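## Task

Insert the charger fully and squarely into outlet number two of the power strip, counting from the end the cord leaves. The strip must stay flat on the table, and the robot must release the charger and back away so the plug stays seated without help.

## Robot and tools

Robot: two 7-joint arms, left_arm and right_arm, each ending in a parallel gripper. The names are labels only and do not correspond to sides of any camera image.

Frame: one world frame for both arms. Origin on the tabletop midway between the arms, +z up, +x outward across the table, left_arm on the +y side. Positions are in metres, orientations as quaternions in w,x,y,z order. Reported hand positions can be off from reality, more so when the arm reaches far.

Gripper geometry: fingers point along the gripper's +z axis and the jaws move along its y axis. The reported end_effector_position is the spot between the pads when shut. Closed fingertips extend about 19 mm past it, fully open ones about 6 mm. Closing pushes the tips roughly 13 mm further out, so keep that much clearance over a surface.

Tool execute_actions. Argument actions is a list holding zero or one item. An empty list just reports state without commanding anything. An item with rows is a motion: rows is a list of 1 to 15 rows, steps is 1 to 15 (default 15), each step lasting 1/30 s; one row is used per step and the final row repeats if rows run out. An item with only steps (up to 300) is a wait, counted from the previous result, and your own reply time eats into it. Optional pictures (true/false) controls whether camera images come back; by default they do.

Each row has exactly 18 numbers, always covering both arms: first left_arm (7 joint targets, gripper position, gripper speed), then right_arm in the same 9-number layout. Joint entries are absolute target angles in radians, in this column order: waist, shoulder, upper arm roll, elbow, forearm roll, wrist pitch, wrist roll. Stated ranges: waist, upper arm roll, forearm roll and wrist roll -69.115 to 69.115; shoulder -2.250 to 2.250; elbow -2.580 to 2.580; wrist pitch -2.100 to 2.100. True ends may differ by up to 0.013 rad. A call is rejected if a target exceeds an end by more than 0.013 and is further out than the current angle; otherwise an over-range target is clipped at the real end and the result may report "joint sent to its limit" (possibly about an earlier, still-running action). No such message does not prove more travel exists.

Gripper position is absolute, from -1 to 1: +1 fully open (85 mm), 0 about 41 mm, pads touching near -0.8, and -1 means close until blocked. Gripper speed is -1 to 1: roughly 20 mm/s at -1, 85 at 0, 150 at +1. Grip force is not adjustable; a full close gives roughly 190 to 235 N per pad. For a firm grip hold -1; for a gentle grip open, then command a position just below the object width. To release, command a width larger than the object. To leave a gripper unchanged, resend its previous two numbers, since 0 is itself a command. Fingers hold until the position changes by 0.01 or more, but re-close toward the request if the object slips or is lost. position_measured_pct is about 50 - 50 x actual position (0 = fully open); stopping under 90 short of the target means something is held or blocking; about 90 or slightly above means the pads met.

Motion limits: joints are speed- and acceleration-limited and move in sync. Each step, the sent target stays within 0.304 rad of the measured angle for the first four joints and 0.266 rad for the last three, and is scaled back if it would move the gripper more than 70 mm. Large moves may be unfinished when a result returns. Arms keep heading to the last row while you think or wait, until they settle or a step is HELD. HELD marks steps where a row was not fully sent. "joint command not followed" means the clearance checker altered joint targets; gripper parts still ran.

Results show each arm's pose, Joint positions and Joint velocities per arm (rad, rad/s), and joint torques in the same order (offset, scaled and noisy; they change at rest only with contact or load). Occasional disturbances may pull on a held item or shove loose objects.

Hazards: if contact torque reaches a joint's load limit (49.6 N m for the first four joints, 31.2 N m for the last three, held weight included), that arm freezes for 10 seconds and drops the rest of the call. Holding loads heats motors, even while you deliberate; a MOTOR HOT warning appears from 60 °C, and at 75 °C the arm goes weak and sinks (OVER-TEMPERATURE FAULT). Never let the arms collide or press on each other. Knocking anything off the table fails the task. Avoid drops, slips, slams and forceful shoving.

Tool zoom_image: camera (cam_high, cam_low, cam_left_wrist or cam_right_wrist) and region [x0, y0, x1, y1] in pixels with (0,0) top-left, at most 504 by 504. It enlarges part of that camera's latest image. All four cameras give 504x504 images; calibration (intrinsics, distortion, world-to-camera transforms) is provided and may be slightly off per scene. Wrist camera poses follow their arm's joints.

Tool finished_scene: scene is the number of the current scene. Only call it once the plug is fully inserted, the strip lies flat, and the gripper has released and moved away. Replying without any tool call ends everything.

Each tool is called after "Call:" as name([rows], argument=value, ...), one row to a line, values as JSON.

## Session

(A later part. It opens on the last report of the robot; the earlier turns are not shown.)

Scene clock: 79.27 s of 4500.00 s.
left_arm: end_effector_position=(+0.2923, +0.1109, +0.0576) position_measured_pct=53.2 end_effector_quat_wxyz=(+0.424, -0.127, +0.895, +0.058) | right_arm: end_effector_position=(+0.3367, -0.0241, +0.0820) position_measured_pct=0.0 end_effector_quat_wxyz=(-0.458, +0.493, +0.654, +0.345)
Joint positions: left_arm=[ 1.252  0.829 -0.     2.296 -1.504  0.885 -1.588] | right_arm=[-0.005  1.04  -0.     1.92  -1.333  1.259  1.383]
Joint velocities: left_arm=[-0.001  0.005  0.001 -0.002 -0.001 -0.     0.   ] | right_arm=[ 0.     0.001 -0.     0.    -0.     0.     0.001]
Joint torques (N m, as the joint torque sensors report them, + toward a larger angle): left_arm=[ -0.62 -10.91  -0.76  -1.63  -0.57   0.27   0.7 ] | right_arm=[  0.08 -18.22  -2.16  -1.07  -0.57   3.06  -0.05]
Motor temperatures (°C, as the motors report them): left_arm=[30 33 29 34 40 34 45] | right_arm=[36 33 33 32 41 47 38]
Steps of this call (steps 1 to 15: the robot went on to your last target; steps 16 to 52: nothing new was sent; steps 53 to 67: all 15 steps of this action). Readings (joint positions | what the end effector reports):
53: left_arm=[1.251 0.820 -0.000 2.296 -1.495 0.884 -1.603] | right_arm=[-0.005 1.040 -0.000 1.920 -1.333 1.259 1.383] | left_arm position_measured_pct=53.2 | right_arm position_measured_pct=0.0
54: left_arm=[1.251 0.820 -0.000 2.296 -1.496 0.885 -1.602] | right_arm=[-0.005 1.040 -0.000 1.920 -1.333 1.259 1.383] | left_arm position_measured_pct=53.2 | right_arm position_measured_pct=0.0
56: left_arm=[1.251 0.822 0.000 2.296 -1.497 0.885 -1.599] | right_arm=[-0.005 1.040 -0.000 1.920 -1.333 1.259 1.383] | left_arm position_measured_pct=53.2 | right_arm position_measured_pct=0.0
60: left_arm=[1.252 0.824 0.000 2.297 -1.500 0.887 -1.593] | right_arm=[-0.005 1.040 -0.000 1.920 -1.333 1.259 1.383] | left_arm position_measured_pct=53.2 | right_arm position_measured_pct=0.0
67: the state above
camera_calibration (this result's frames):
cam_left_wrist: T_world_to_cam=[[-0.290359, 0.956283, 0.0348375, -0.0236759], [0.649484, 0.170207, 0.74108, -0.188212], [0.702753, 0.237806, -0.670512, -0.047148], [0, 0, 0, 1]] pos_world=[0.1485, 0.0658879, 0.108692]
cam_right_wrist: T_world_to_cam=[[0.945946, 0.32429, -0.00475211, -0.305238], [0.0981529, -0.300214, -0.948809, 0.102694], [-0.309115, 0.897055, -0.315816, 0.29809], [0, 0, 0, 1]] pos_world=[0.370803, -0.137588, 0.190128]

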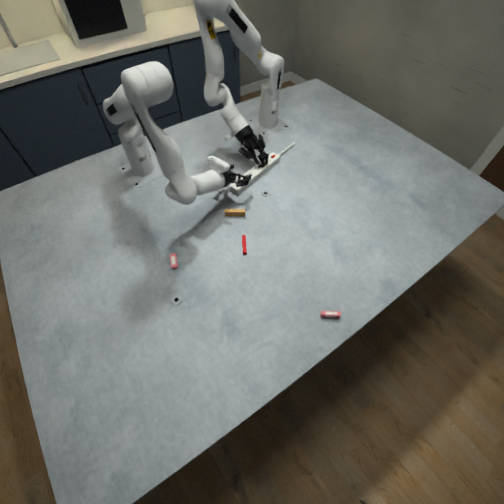

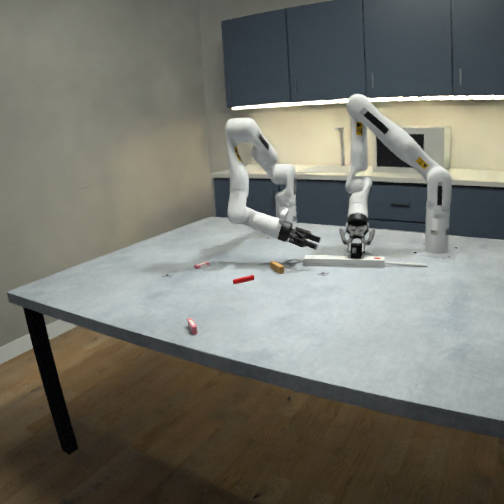

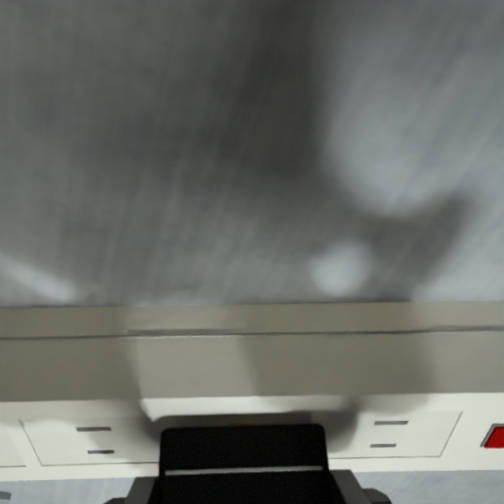

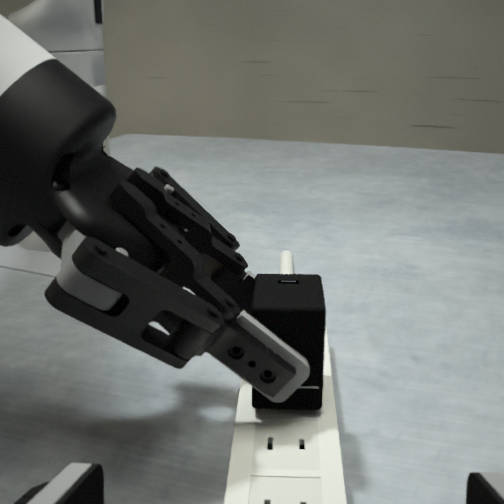

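Call:
execute_actions([
  {"rows": [[1.24983,0.83428,0,2.29449,-1.50516,0.88113,-1.58782,-1,-0.3,-0.0052,1.0403,0,1.92,-1.3333,1.2591,1.3832,1,0],[1.24967,0.83503,0,2.29435,-1.50548,0.88077,-1.58744,-1,-0.3,-0.0052,1.0403,0,1.92,-1.3333,1.2591,1.3832,1,0],[1.24950,0.83577,0,2.29422,-1.50581,0.88042,-1.58707,-1,-0.3,-0.0052,1.0403,0,1.92,-1.3333,1.2591,1.3832,1,0],[1.24933,0.83652,0,2.29408,-1.50613,0.88006,-1.58669,-1,-0.3,-0.0052,1.0403,0,1.92,-1.3333,1.2591,1.3832,1,0],[1.24917,0.83727,0,2.29395,-1.50645,0.87970,-1.58632,-1,-0.3,-0.0052,1.0403,0,1.92,-1.3333,1.2591,1.3832,1,0],[1.24900,0.83802,0,2.29381,-1.50677,0.87934,-1.58595,-1,-0.3,-0.0052,1.0403,0,1.92,-1.3333,1.2591,1.3832,1,0],[1.24883,0.83877,0,2.29368,-1.50709,0.87898,-1.58557,-1,-0.3,-0.0052,1.0403,0,1.92,-1.3333,1.2591,1.3832,1,0],[1.24867,0.83951,0,2.29354,-1.50742,0.87863,-1.58520,-1,-0.3,-0.0052,1.0403,0,1.92,-1.3333,1.2591,1.3832,1,0],[1.24850,0.84026,0,2.29341,-1.50774,0.87827,-1.58482,-1,-0.3,-0.0052,1.0403,0,1.92,-1.3333,1.2591,1.3832,1,0],[1.24833,0.84101,0,2.29327,-1.50806,0.87791,-1.58445,-1,-0.3,-0.0052,1.0403,0,1.92,-1.3333,1.2591,1.3832,1,0],[1.24817,0.84176,0,2.29314,-1.50838,0.87755,-1.58408,-1,-0.3,-0.0052,1.0403,0,1.92,-1.3333,1.2591,1.3832,1,0],[1.24800,0.84250,0,2.29300,-1.50870,0.87720,-1.58370,-1,-0.3,-0.0052,1.0403,0,1.92,-1.3333,1.2591,1.3832,1,0]], "steps": 15},
])

Scene clock: 81.57 s of 4500.00 s.
left_arm: end_effector_position=(+0.2924, +0.1108, +0.0544) position_measured_pct=53.2 end_effector_quat_wxyz=(+0.423, -0.126, +0.895, +0.059) | right_arm: end_effector_position=(+0.3367, -0.0241, +0.0820) position_measured_pct=0.0 end_effector_quat_wxyz=(-0.458, +0.493, +0.654, +0.345)
Joint positions: left_arm=[ 1.25   0.837 -0.001  2.293 -1.509  0.882 -1.584] | right_arm=[-0.005  1.04  -0.     1.92  -1.333  1.259  1.383]
Joint velocities: left_arm=[ 0.    -0.    -0.    -0.    -0.    -0.001  0.   ] | right_arm=[ 0. -0. -0.  0. -0.  0. -0.]
Joint torques (N m, as the joint torque sensors report them, + toward a larger angle): left_arm=[ -1.5  -10.35  -0.47  -0.4    0.07  -0.01   0.7 ] | right_arm=[  0.02 -18.19  -2.14  -1.04  -0.75   2.88   0.01]
Motor temperatures (°C, as the motors report them): left_arm=[30 33 29 34 40 34 45] | right_arm=[36 33 33 32 41 47 38]
Steps of this call (steps 1 to 15: the robot went on to your last target; steps 16 to 54: nothing new was sent; steps 55 to 69: all 15 steps of this action). Readings (joint positions | what the end effector reports):
55: left_arm=[1.251 0.830 -0.000 2.296 -1.504 0.885 -1.588] | right_arm=[-0.005 1.040 -0.000 1.920 -1.333 1.259 1.383] | left_arm position_measured_pct=53.2 | right_arm position_measured_pct=0.0
56: left_arm=[1.251 0.830 -0.000 2.295 -1.505 0.885 -1.588] | right_arm=[-0.005 1.040 -0.000 1.920 -1.333 1.259 1.383] | left_arm position_measured_pct=53.2 | right_arm position_measured_pct=0.0
58: left_arm=[1.251 0.831 -0.000 2.295 -1.505 0.885 -1.587] | right_arm=[-0.005 1.040 -0.000 1.920 -1.333 1.259 1.383] | left_arm position_measured_pct=53.2 | right_arm position_measured_pct=0.0
62: left_arm=[1.250 0.834 -0.001 2.294 -1.507 0.883 -1.586] | right_arm=[-0.005 1.040 -0.000 1.920 -1.333 1.259 1.383] | left_arm position_measured_pct=53.2 | right_arm position_measured_pct=0.0
69: the state above
camera_calibration (this result's frames):
cam_left_wrist: T_world_to_cam=[[-0.290384, 0.956191, 0.0371076, -0.023552], [0.651822, 0.169262, 0.739242, -0.186339], [0.700575, 0.238851, -0.672417, -0.0487076], [0, 0, 0, 1]] pos_world=[0.148744, 0.0656944, 0.105872]
cam_right_wrist: T_world_to_cam=[[0.945946, 0.324289, -0.00475223, -0.305238], [0.0981529, -0.300214, -0.948808, 0.102694], [-0.309115, 0.897055, -0.315816, 0.29809], [0, 0, 0, 1]] pos_world=[0.370803, -0.137588, 0.190128]

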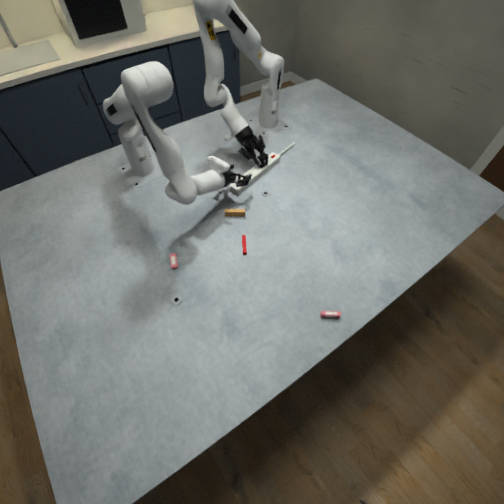

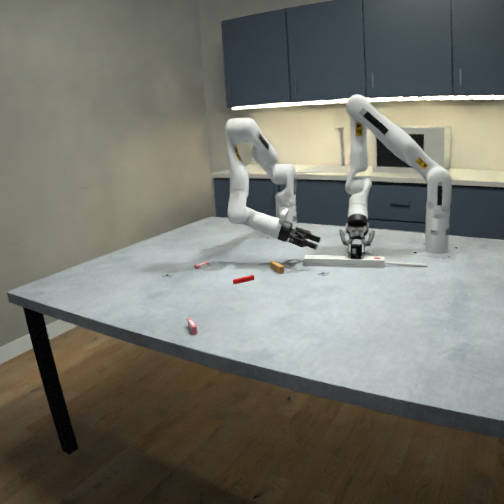

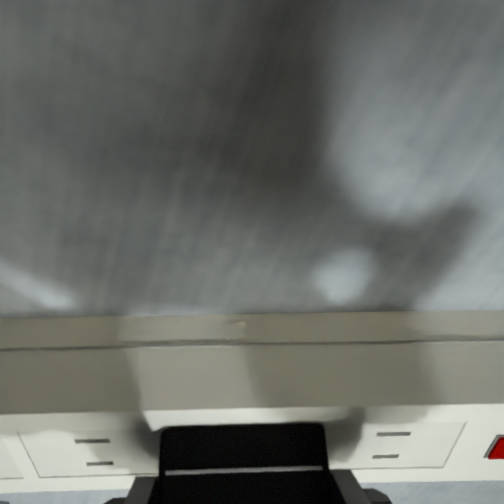

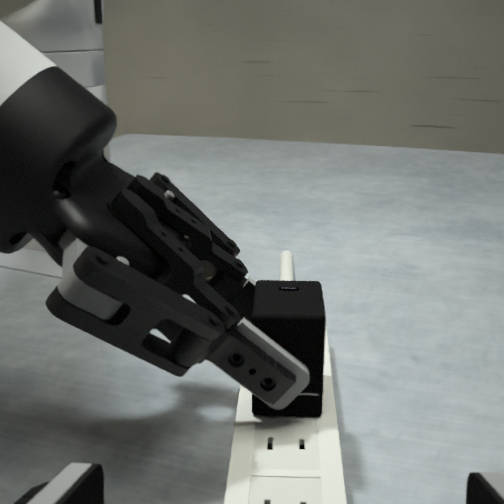

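Call:
execute_actions([
  {"rows": [[1.24800,0.84320,0,2.29295,-1.50900,0.87690,-1.58320,-1,-0.3,-0.0052,1.0403,0,1.92,-1.3333,1.2591,1.3832,1,0],[1.24800,0.84390,0,2.29290,-1.50930,0.87660,-1.58270,-1,-0.3,-0.0052,1.0403,0,1.92,-1.3333,1.2591,1.3832,1,0],[1.24800,0.84460,0,2.29285,-1.50960,0.87630,-1.58220,-1,-0.3,-0.0052,1.0403,0,1.92,-1.3333,1.2591,1.3832,1,0],[1.24800,0.84530,0,2.29280,-1.50990,0.87600,-1.58170,-1,-0.3,-0.0052,1.0403,0,1.92,-1.3333,1.2591,1.3832,1,0],[1.24800,0.84600,0,2.29275,-1.51020,0.87570,-1.58120,-1,-0.3,-0.0052,1.0403,0,1.92,-1.3333,1.2591,1.3832,1,0],[1.24800,0.84670,0,2.29270,-1.51050,0.87540,-1.58070,-1,-0.3,-0.0052,1.0403,0,1.92,-1.3333,1.2591,1.3832,1,0]], "steps": 12},
], pictures=false)

Scene clock: 82.93 s of 4500.00 s.
left_arm: end_effector_position=(+0.2924, +0.1108, +0.0541) position_measured_pct=53.2 end_effector_quat_wxyz=(+0.423, -0.126, +0.895, +0.059) | right_arm: end_effector_position=(+0.3367, -0.0241, +0.0820) position_measured_pct=0.0 end_effector_quat_wxyz=(-0.458, +0.493, +0.654, +0.345)
Joint positions: left_arm=[ 1.251  0.839 -0.001  2.294 -1.51   0.883 -1.581] | right_arm=[-0.005  1.04  -0.     1.92  -1.333  1.259  1.383]
Joint velocities: left_arm=[ 0.    -0.001 -0.     0.001 -0.001 -0.    -0.   ] | right_arm=[ 0.    -0.     0.001 -0.    -0.    -0.001  0.   ]
Joint torques (N m, as the joint torque sensors report them, + toward a larger angle): left_arm=[-1.99 -8.66 -0.47 -1.45 -0.44 -1.34  0.48] | right_arm=[  0.03 -18.09  -2.13  -1.03  -0.71   2.92   0.05]
Motor temperatures (°C, as the motors report them): left_arm=[30 33 29 34 40 34 45] | right_arm=[36 33 33 32 41 47 38]
Steps of this call (steps 1 to 15: the robot went on to your last target; steps 16 to 29: nothing new was sent; steps 30 to 41: all 12 steps of this action). Readings (joint positions | what the end effector reports):
30: left_arm=[1.250 0.837 -0.001 2.293 -1.509 0.882 -1.584] | right_arm=[-0.005 1.040 -0.000 1.920 -1.333 1.259 1.383] | left_arm position_measured_pct=53.2 | right_arm position_measured_pct=0.0
31: left_arm=[1.250 0.838 -0.001 2.293 -1.509 0.883 -1.583] | right_arm=[-0.005 1.040 -0.000 1.920 -1.333 1.259 1.383] | left_arm position_measured_pct=53.2 | right_arm position_measured_pct=0.0
33: left_arm=[1.250 0.838 -0.001 2.293 -1.509 0.883 -1.583] | right_arm=[-0.005 1.040 -0.000 1.920 -1.333 1.259 1.383] | left_arm position_measured_pct=53.2 | right_arm position_measured_pct=0.0
37: left_arm=[1.251 0.839 -0.001 2.294 -1.510 0.883 -1.581] | right_arm=[-0.005 1.040 -0.000 1.920 -1.333 1.259 1.383] | left_arm position_measured_pct=53.2 | right_arm position_measured_pct=0.0
41: the state above

Call:
execute_actions([
  {"rows": [[1.2490,0.8430,0,2.2932,-1.5095,0.8785,-1.5820,-1,-0.3,-0.0052,0.9,0,1.92,-1.3333,1.2591,1.3832,1,0],[1.2500,0.8400,0,2.2937,-1.5092,0.8810,-1.5825,-1,-0.3,-0.0052,0.8,0,1.92,-1.3333,1.2591,1.3832,1,0],[1.2505,0.8378,0,2.2940,-1.5090,0.8825,-1.5830,-1,-0.3,-0.0052,0.7,0,1.92,-1.3333,1.2591,1.3832,1,0],[1.2505,0.8378,0,2.2940,-1.5090,0.8825,-1.5830,-1,-0.3,-0.0052,0.665,0,1.92,-1.3333,1.2591,1.3832,1,0],[1.2505,0.8378,0,2.2940,-1.5090,0.8825,-1.5830,-1,-0.3,-0.0052,0.665,0,1.92,-1.3333,1.2591,1.3832,1,0],[1.2505,0.8378,0,2.2940,-1.5090,0.8825,-1.5830,1,0.5,-0.0052,0.665,0,1.92,-1.3333,1.2591,1.3832,1,0]], "steps": 15},
], pictures=false)

Scene clock: 84.23 s of 4500.00 s.
left_arm: end_effector_position=(+0.2920, +0.1108, +0.0541) position_measured_pct=23.0 end_effector_quat_wxyz=(+0.423, -0.126, +0.896, +0.059) | right_arm: end_effector_position=(+0.3840, -0.0191, +0.2202) position_measured_pct=0.0 end_effector_quat_wxyz=(-0.347, +0.418, +0.717, +0.437)
Joint positions: left_arm=[ 1.251  0.838 -0.     2.294 -1.509  0.883 -1.583] | right_arm=[-0.005  0.692 -0.     1.919 -1.334  1.26   1.383]
Joint velocities: left_arm=[-0.001  0.    -0.     0.    -0.     0.    -0.   ] | right_arm=[ 0.    -0.412 -0.002 -0.002 -0.001  0.004  0.002]
Joint torques (N m, as the joint torque sensors report them, + toward a larger angle): left_arm=[ -0.28 -14.14  -1.28  -0.68  -0.08   2.54   0.21] | right_arm=[ -0.21 -13.36  -1.62  -3.74  -1.41   2.39   0.12]
Motor temperatures (°C, as the motors report them): left_arm=[30 33 29 34 40 34 45] | right_arm=[36 33 33 32 41 47 38]
Steps of this call (steps 1 to 15: the robot went on to your last target; steps 16 to 24: nothing new was sent; steps 25 to 39: all 15 steps of this action). Readings (joint positions | what the end effector reports):
25: left_arm=[1.251 0.838 -0.001 2.294 -1.510 0.883 -1.581] | right_arm=[-0.005 1.039 0.000 1.920 -1.333 1.259 1.383] | left_arm position_measured_pct=53.2 | right_arm position_measured_pct=0.0
26: left_arm=[1.251 0.837 -0.001 2.294 -1.509 0.882 -1.582] | right_arm=[-0.005 1.032 0.000 1.920 -1.333 1.258 1.383] | left_arm position_measured_pct=53.2 | right_arm position_measured_pct=0.0
28: left_arm=[1.251 0.836 -0.000 2.294 -1.509 0.882 -1.583] | right_arm=[-0.005 1.002 0.000 1.921 -1.333 1.258 1.383] | left_arm position_measured_pct=53.2 | right_arm position_measured_pct=0.0
32: left_arm=[1.251 0.837 0.000 2.294 -1.509 0.882 -1.583] | right_arm=[-0.005 0.884 0.000 1.920 -1.333 1.259 1.383] | left_arm position_measured_pct=50.4 | right_arm position_measured_pct=0.0
39: the state above

Call:
execute_actions([
  {"rows": [[1.2508,0.5921,0,2.2898,-1.3074,0.9144,-1.9003,1,0.5,0.4,0.665,0,1.92,-1.3333,1.2591,1.3832,1,0]], "steps": 15},
], pictures=false)

Call:
execute_actions([
  {"rows": [[1.2508,0.35,0,2.2898,-1.3074,0.9144,-1.9003,1,0.5,0.4,0.665,0,1.92,-1.3333,1.2591,1.3832,1,0]], "steps": 15},
])

Scene clock: 85.63 s of 4500.00 s.
left_arm: end_effector_position=(+0.2897, +0.1121, +0.1278) position_measured_pct=0.0 end_effector_quat_wxyz=(+0.418, -0.125, +0.897, +0.062) | right_arm: end_effector_position=(+0.4669, -0.1720, +0.2307) position_measured_pct=0.0 end_effector_quat_wxyz=(-0.255, +0.532, +0.638, +0.495)
Joint positions: left_arm=[ 1.251  0.599 -0.     2.29  -1.307  0.915 -1.9  ] | right_arm=[ 0.347  0.665  0.001  1.92  -1.334  1.259  1.383]
Joint velocities: left_arm=[-0.001 -0.051  0.002  0.003  0.006 -0.007 -0.011] | right_arm=[ 0.646 -0.001  0.028 -0.002  0.001 -0.007 -0.001]
Joint torques (N m, as the joint torque sensors report them, + toward a larger angle): left_arm=[ -0.21 -13.53  -0.78  -3.24  -1.     2.36   0.36] | right_arm=[ -2.57 -16.7   -3.72  -4.32  -1.56   2.82   0.1 ]
Motor temperatures (°C, as the motors report them): left_arm=[30 33 29 34 40 34 45] | right_arm=[36 33 33 32 41 47 38]
Steps of this call (steps 1 to 27: the robot went on to your last target; steps 28 to 42: all 15 steps of this action). Readings (joint positions | what the end effector reports):
28: left_arm=[1.250 0.836 0.000 2.294 -1.508 0.882 -1.584] | right_arm=[-0.004 0.665 -0.000 1.920 -1.333 1.259 1.383] | left_arm position_measured_pct=0.0 | right_arm position_measured_pct=0.0
29: left_arm=[1.250 0.829 0.000 2.294 -1.504 0.883 -1.589] | right_arm=[0.003 0.665 -0.001 1.920 -1.333 1.260 1.383] | left_arm position_measured_pct=0.0 | right_arm position_measured_pct=0.0
31: left_arm=[1.250 0.799 0.000 2.294 -1.483 0.886 -1.618] | right_arm=[0.033 0.665 -0.002 1.920 -1.333 1.260 1.383] | left_arm position_measured_pct=0.0 | right_arm position_measured_pct=0.0
35: left_arm=[1.251 0.692 0.000 2.291 -1.394 0.901 -1.750] | right_arm=[0.145 0.665 -0.001 1.920 -1.333 1.259 1.383] | left_arm position_measured_pct=0.0 | right_arm position_measured_pct=0.0
42: the state above

Scene clock: 86.13 s of 4500.00 s.
left_arm: end_effector_position=(+0.2962, +0.0837, +0.2047) position_measured_pct=0.0 end_effector_quat_wxyz=(+0.425, -0.175, +0.887, -0.047) | right_arm: end_effector_position=(+0.4739, -0.1964, +0.2309) position_measured_pct=0.0 end_effector_quat_wxyz=(-0.242, +0.548, +0.624, +0.502)
Joint positions: left_arm=[ 1.251  0.357 -0.     2.29  -1.307  0.915 -1.9  ] | right_arm=[ 0.4    0.665  0.     1.92  -1.333  1.259  1.383]
Joint velocities: left_arm=[-0.001 -0.052  0.001  0.006  0.004 -0.005 -0.   ] | right_arm=[ 0.003 -0.001  0.001  0.     0.     0.001  0.   ]
Joint torques (N m, as the joint torque sensors report them, + toward a larger angle): left_arm=[  0.57 -11.33  -0.23  -5.31  -1.16   1.89   0.23] | right_arm=[ -0.42 -16.72  -1.64  -4.61  -1.71   2.48  -0.1 ]
Motor temperatures (°C, as the motors report them): left_arm=[30 33 29 34 40 34 45] | right_arm=[36 33 33 32 41 47 38]
Steps of this call (steps 1 to 15: all 15 steps of this action). Readings (joint positions | what the end effector reports):
1: left_arm=[1.251 0.596 -0.000 2.290 -1.307 0.914 -1.900] | right_arm=[0.366 0.665 0.002 1.919 -1.334 1.259 1.383] | left_arm position_measured_pct=0.0 | right_arm position_measured_pct=0.0
2: left_arm=[1.251 0.588 0.000 2.290 -1.307 0.914 -1.900] | right_arm=[0.380 0.665 0.002 1.919 -1.333 1.258 1.383] | left_arm position_measured_pct=0.0 | right_arm position_measured_pct=0.0
4: left_arm=[1.251 0.556 0.000 2.290 -1.307 0.914 -1.900] | right_arm=[0.391 0.665 0.002 1.920 -1.333 1.258 1.383] | left_arm position_measured_pct=0.0 | right_arm position_measured_pct=0.0
8: left_arm=[1.251 0.437 0.000 2.290 -1.308 0.914 -1.900] | right_arm=[0.397 0.665 0.000 1.920 -1.333 1.259 1.383] | left_arm position_measured_pct=0.0 | right_arm position_measured_pct=0.0
15: the state above
camera_calibration (this result's frames):
cam_left_wrist: T_world_to_cam=[[-0.286289, 0.93796, -0.195627, 0.0458612], [0.620393, 0.33706, 0.708169, -0.293725], [0.730172, 0.0813757, -0.6784, 0.0618818], [0, 0, 0, 1]] pos_world=[0.15017, 0.0509514, 0.258959]
cam_right_wrist: T_world_to_cam=[[0.934138, -0.0548594, 0.352672, -0.529843], [0.299542, -0.416768, -0.858242, 0.0396186], [0.194065, 0.907356, -0.372886, 0.31884], [0, 0, 0, 1]] pos_world=[0.421203, -0.301857, 0.339754]

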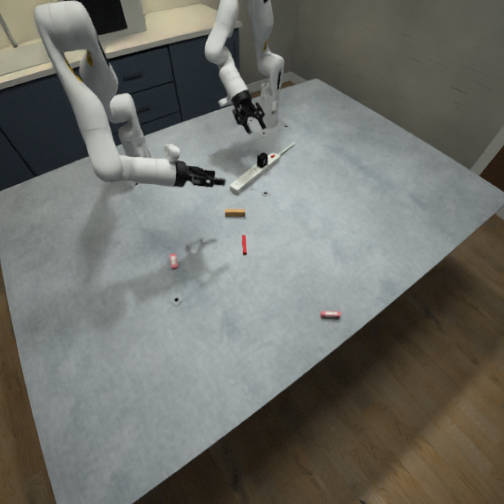

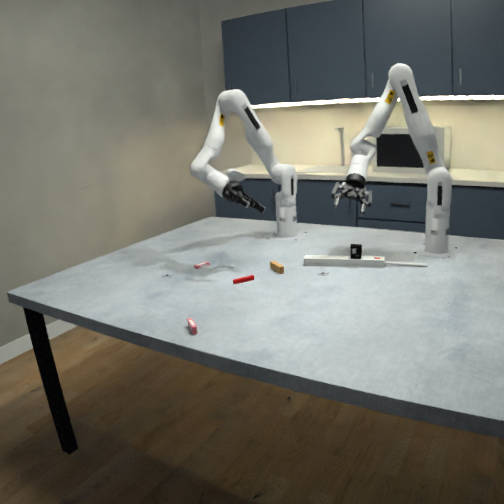

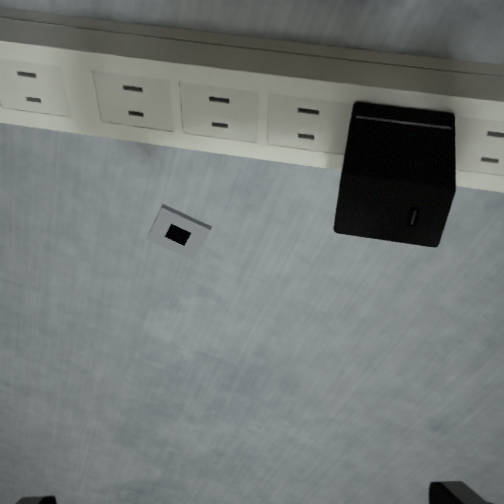

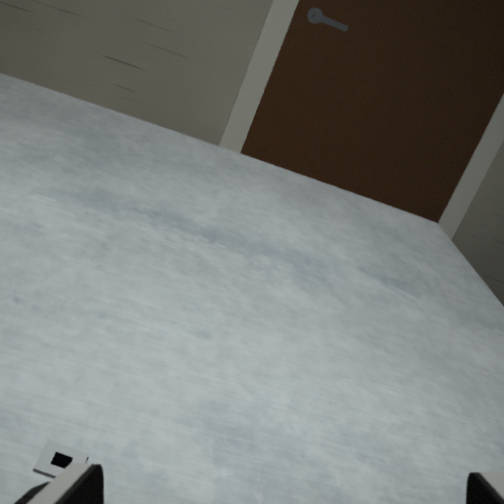

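The charger is seated flush in the second outlet from the cord end, and both arms are clear.

Call:
finished_scene(scene=1)

The scene is finished: the task was done.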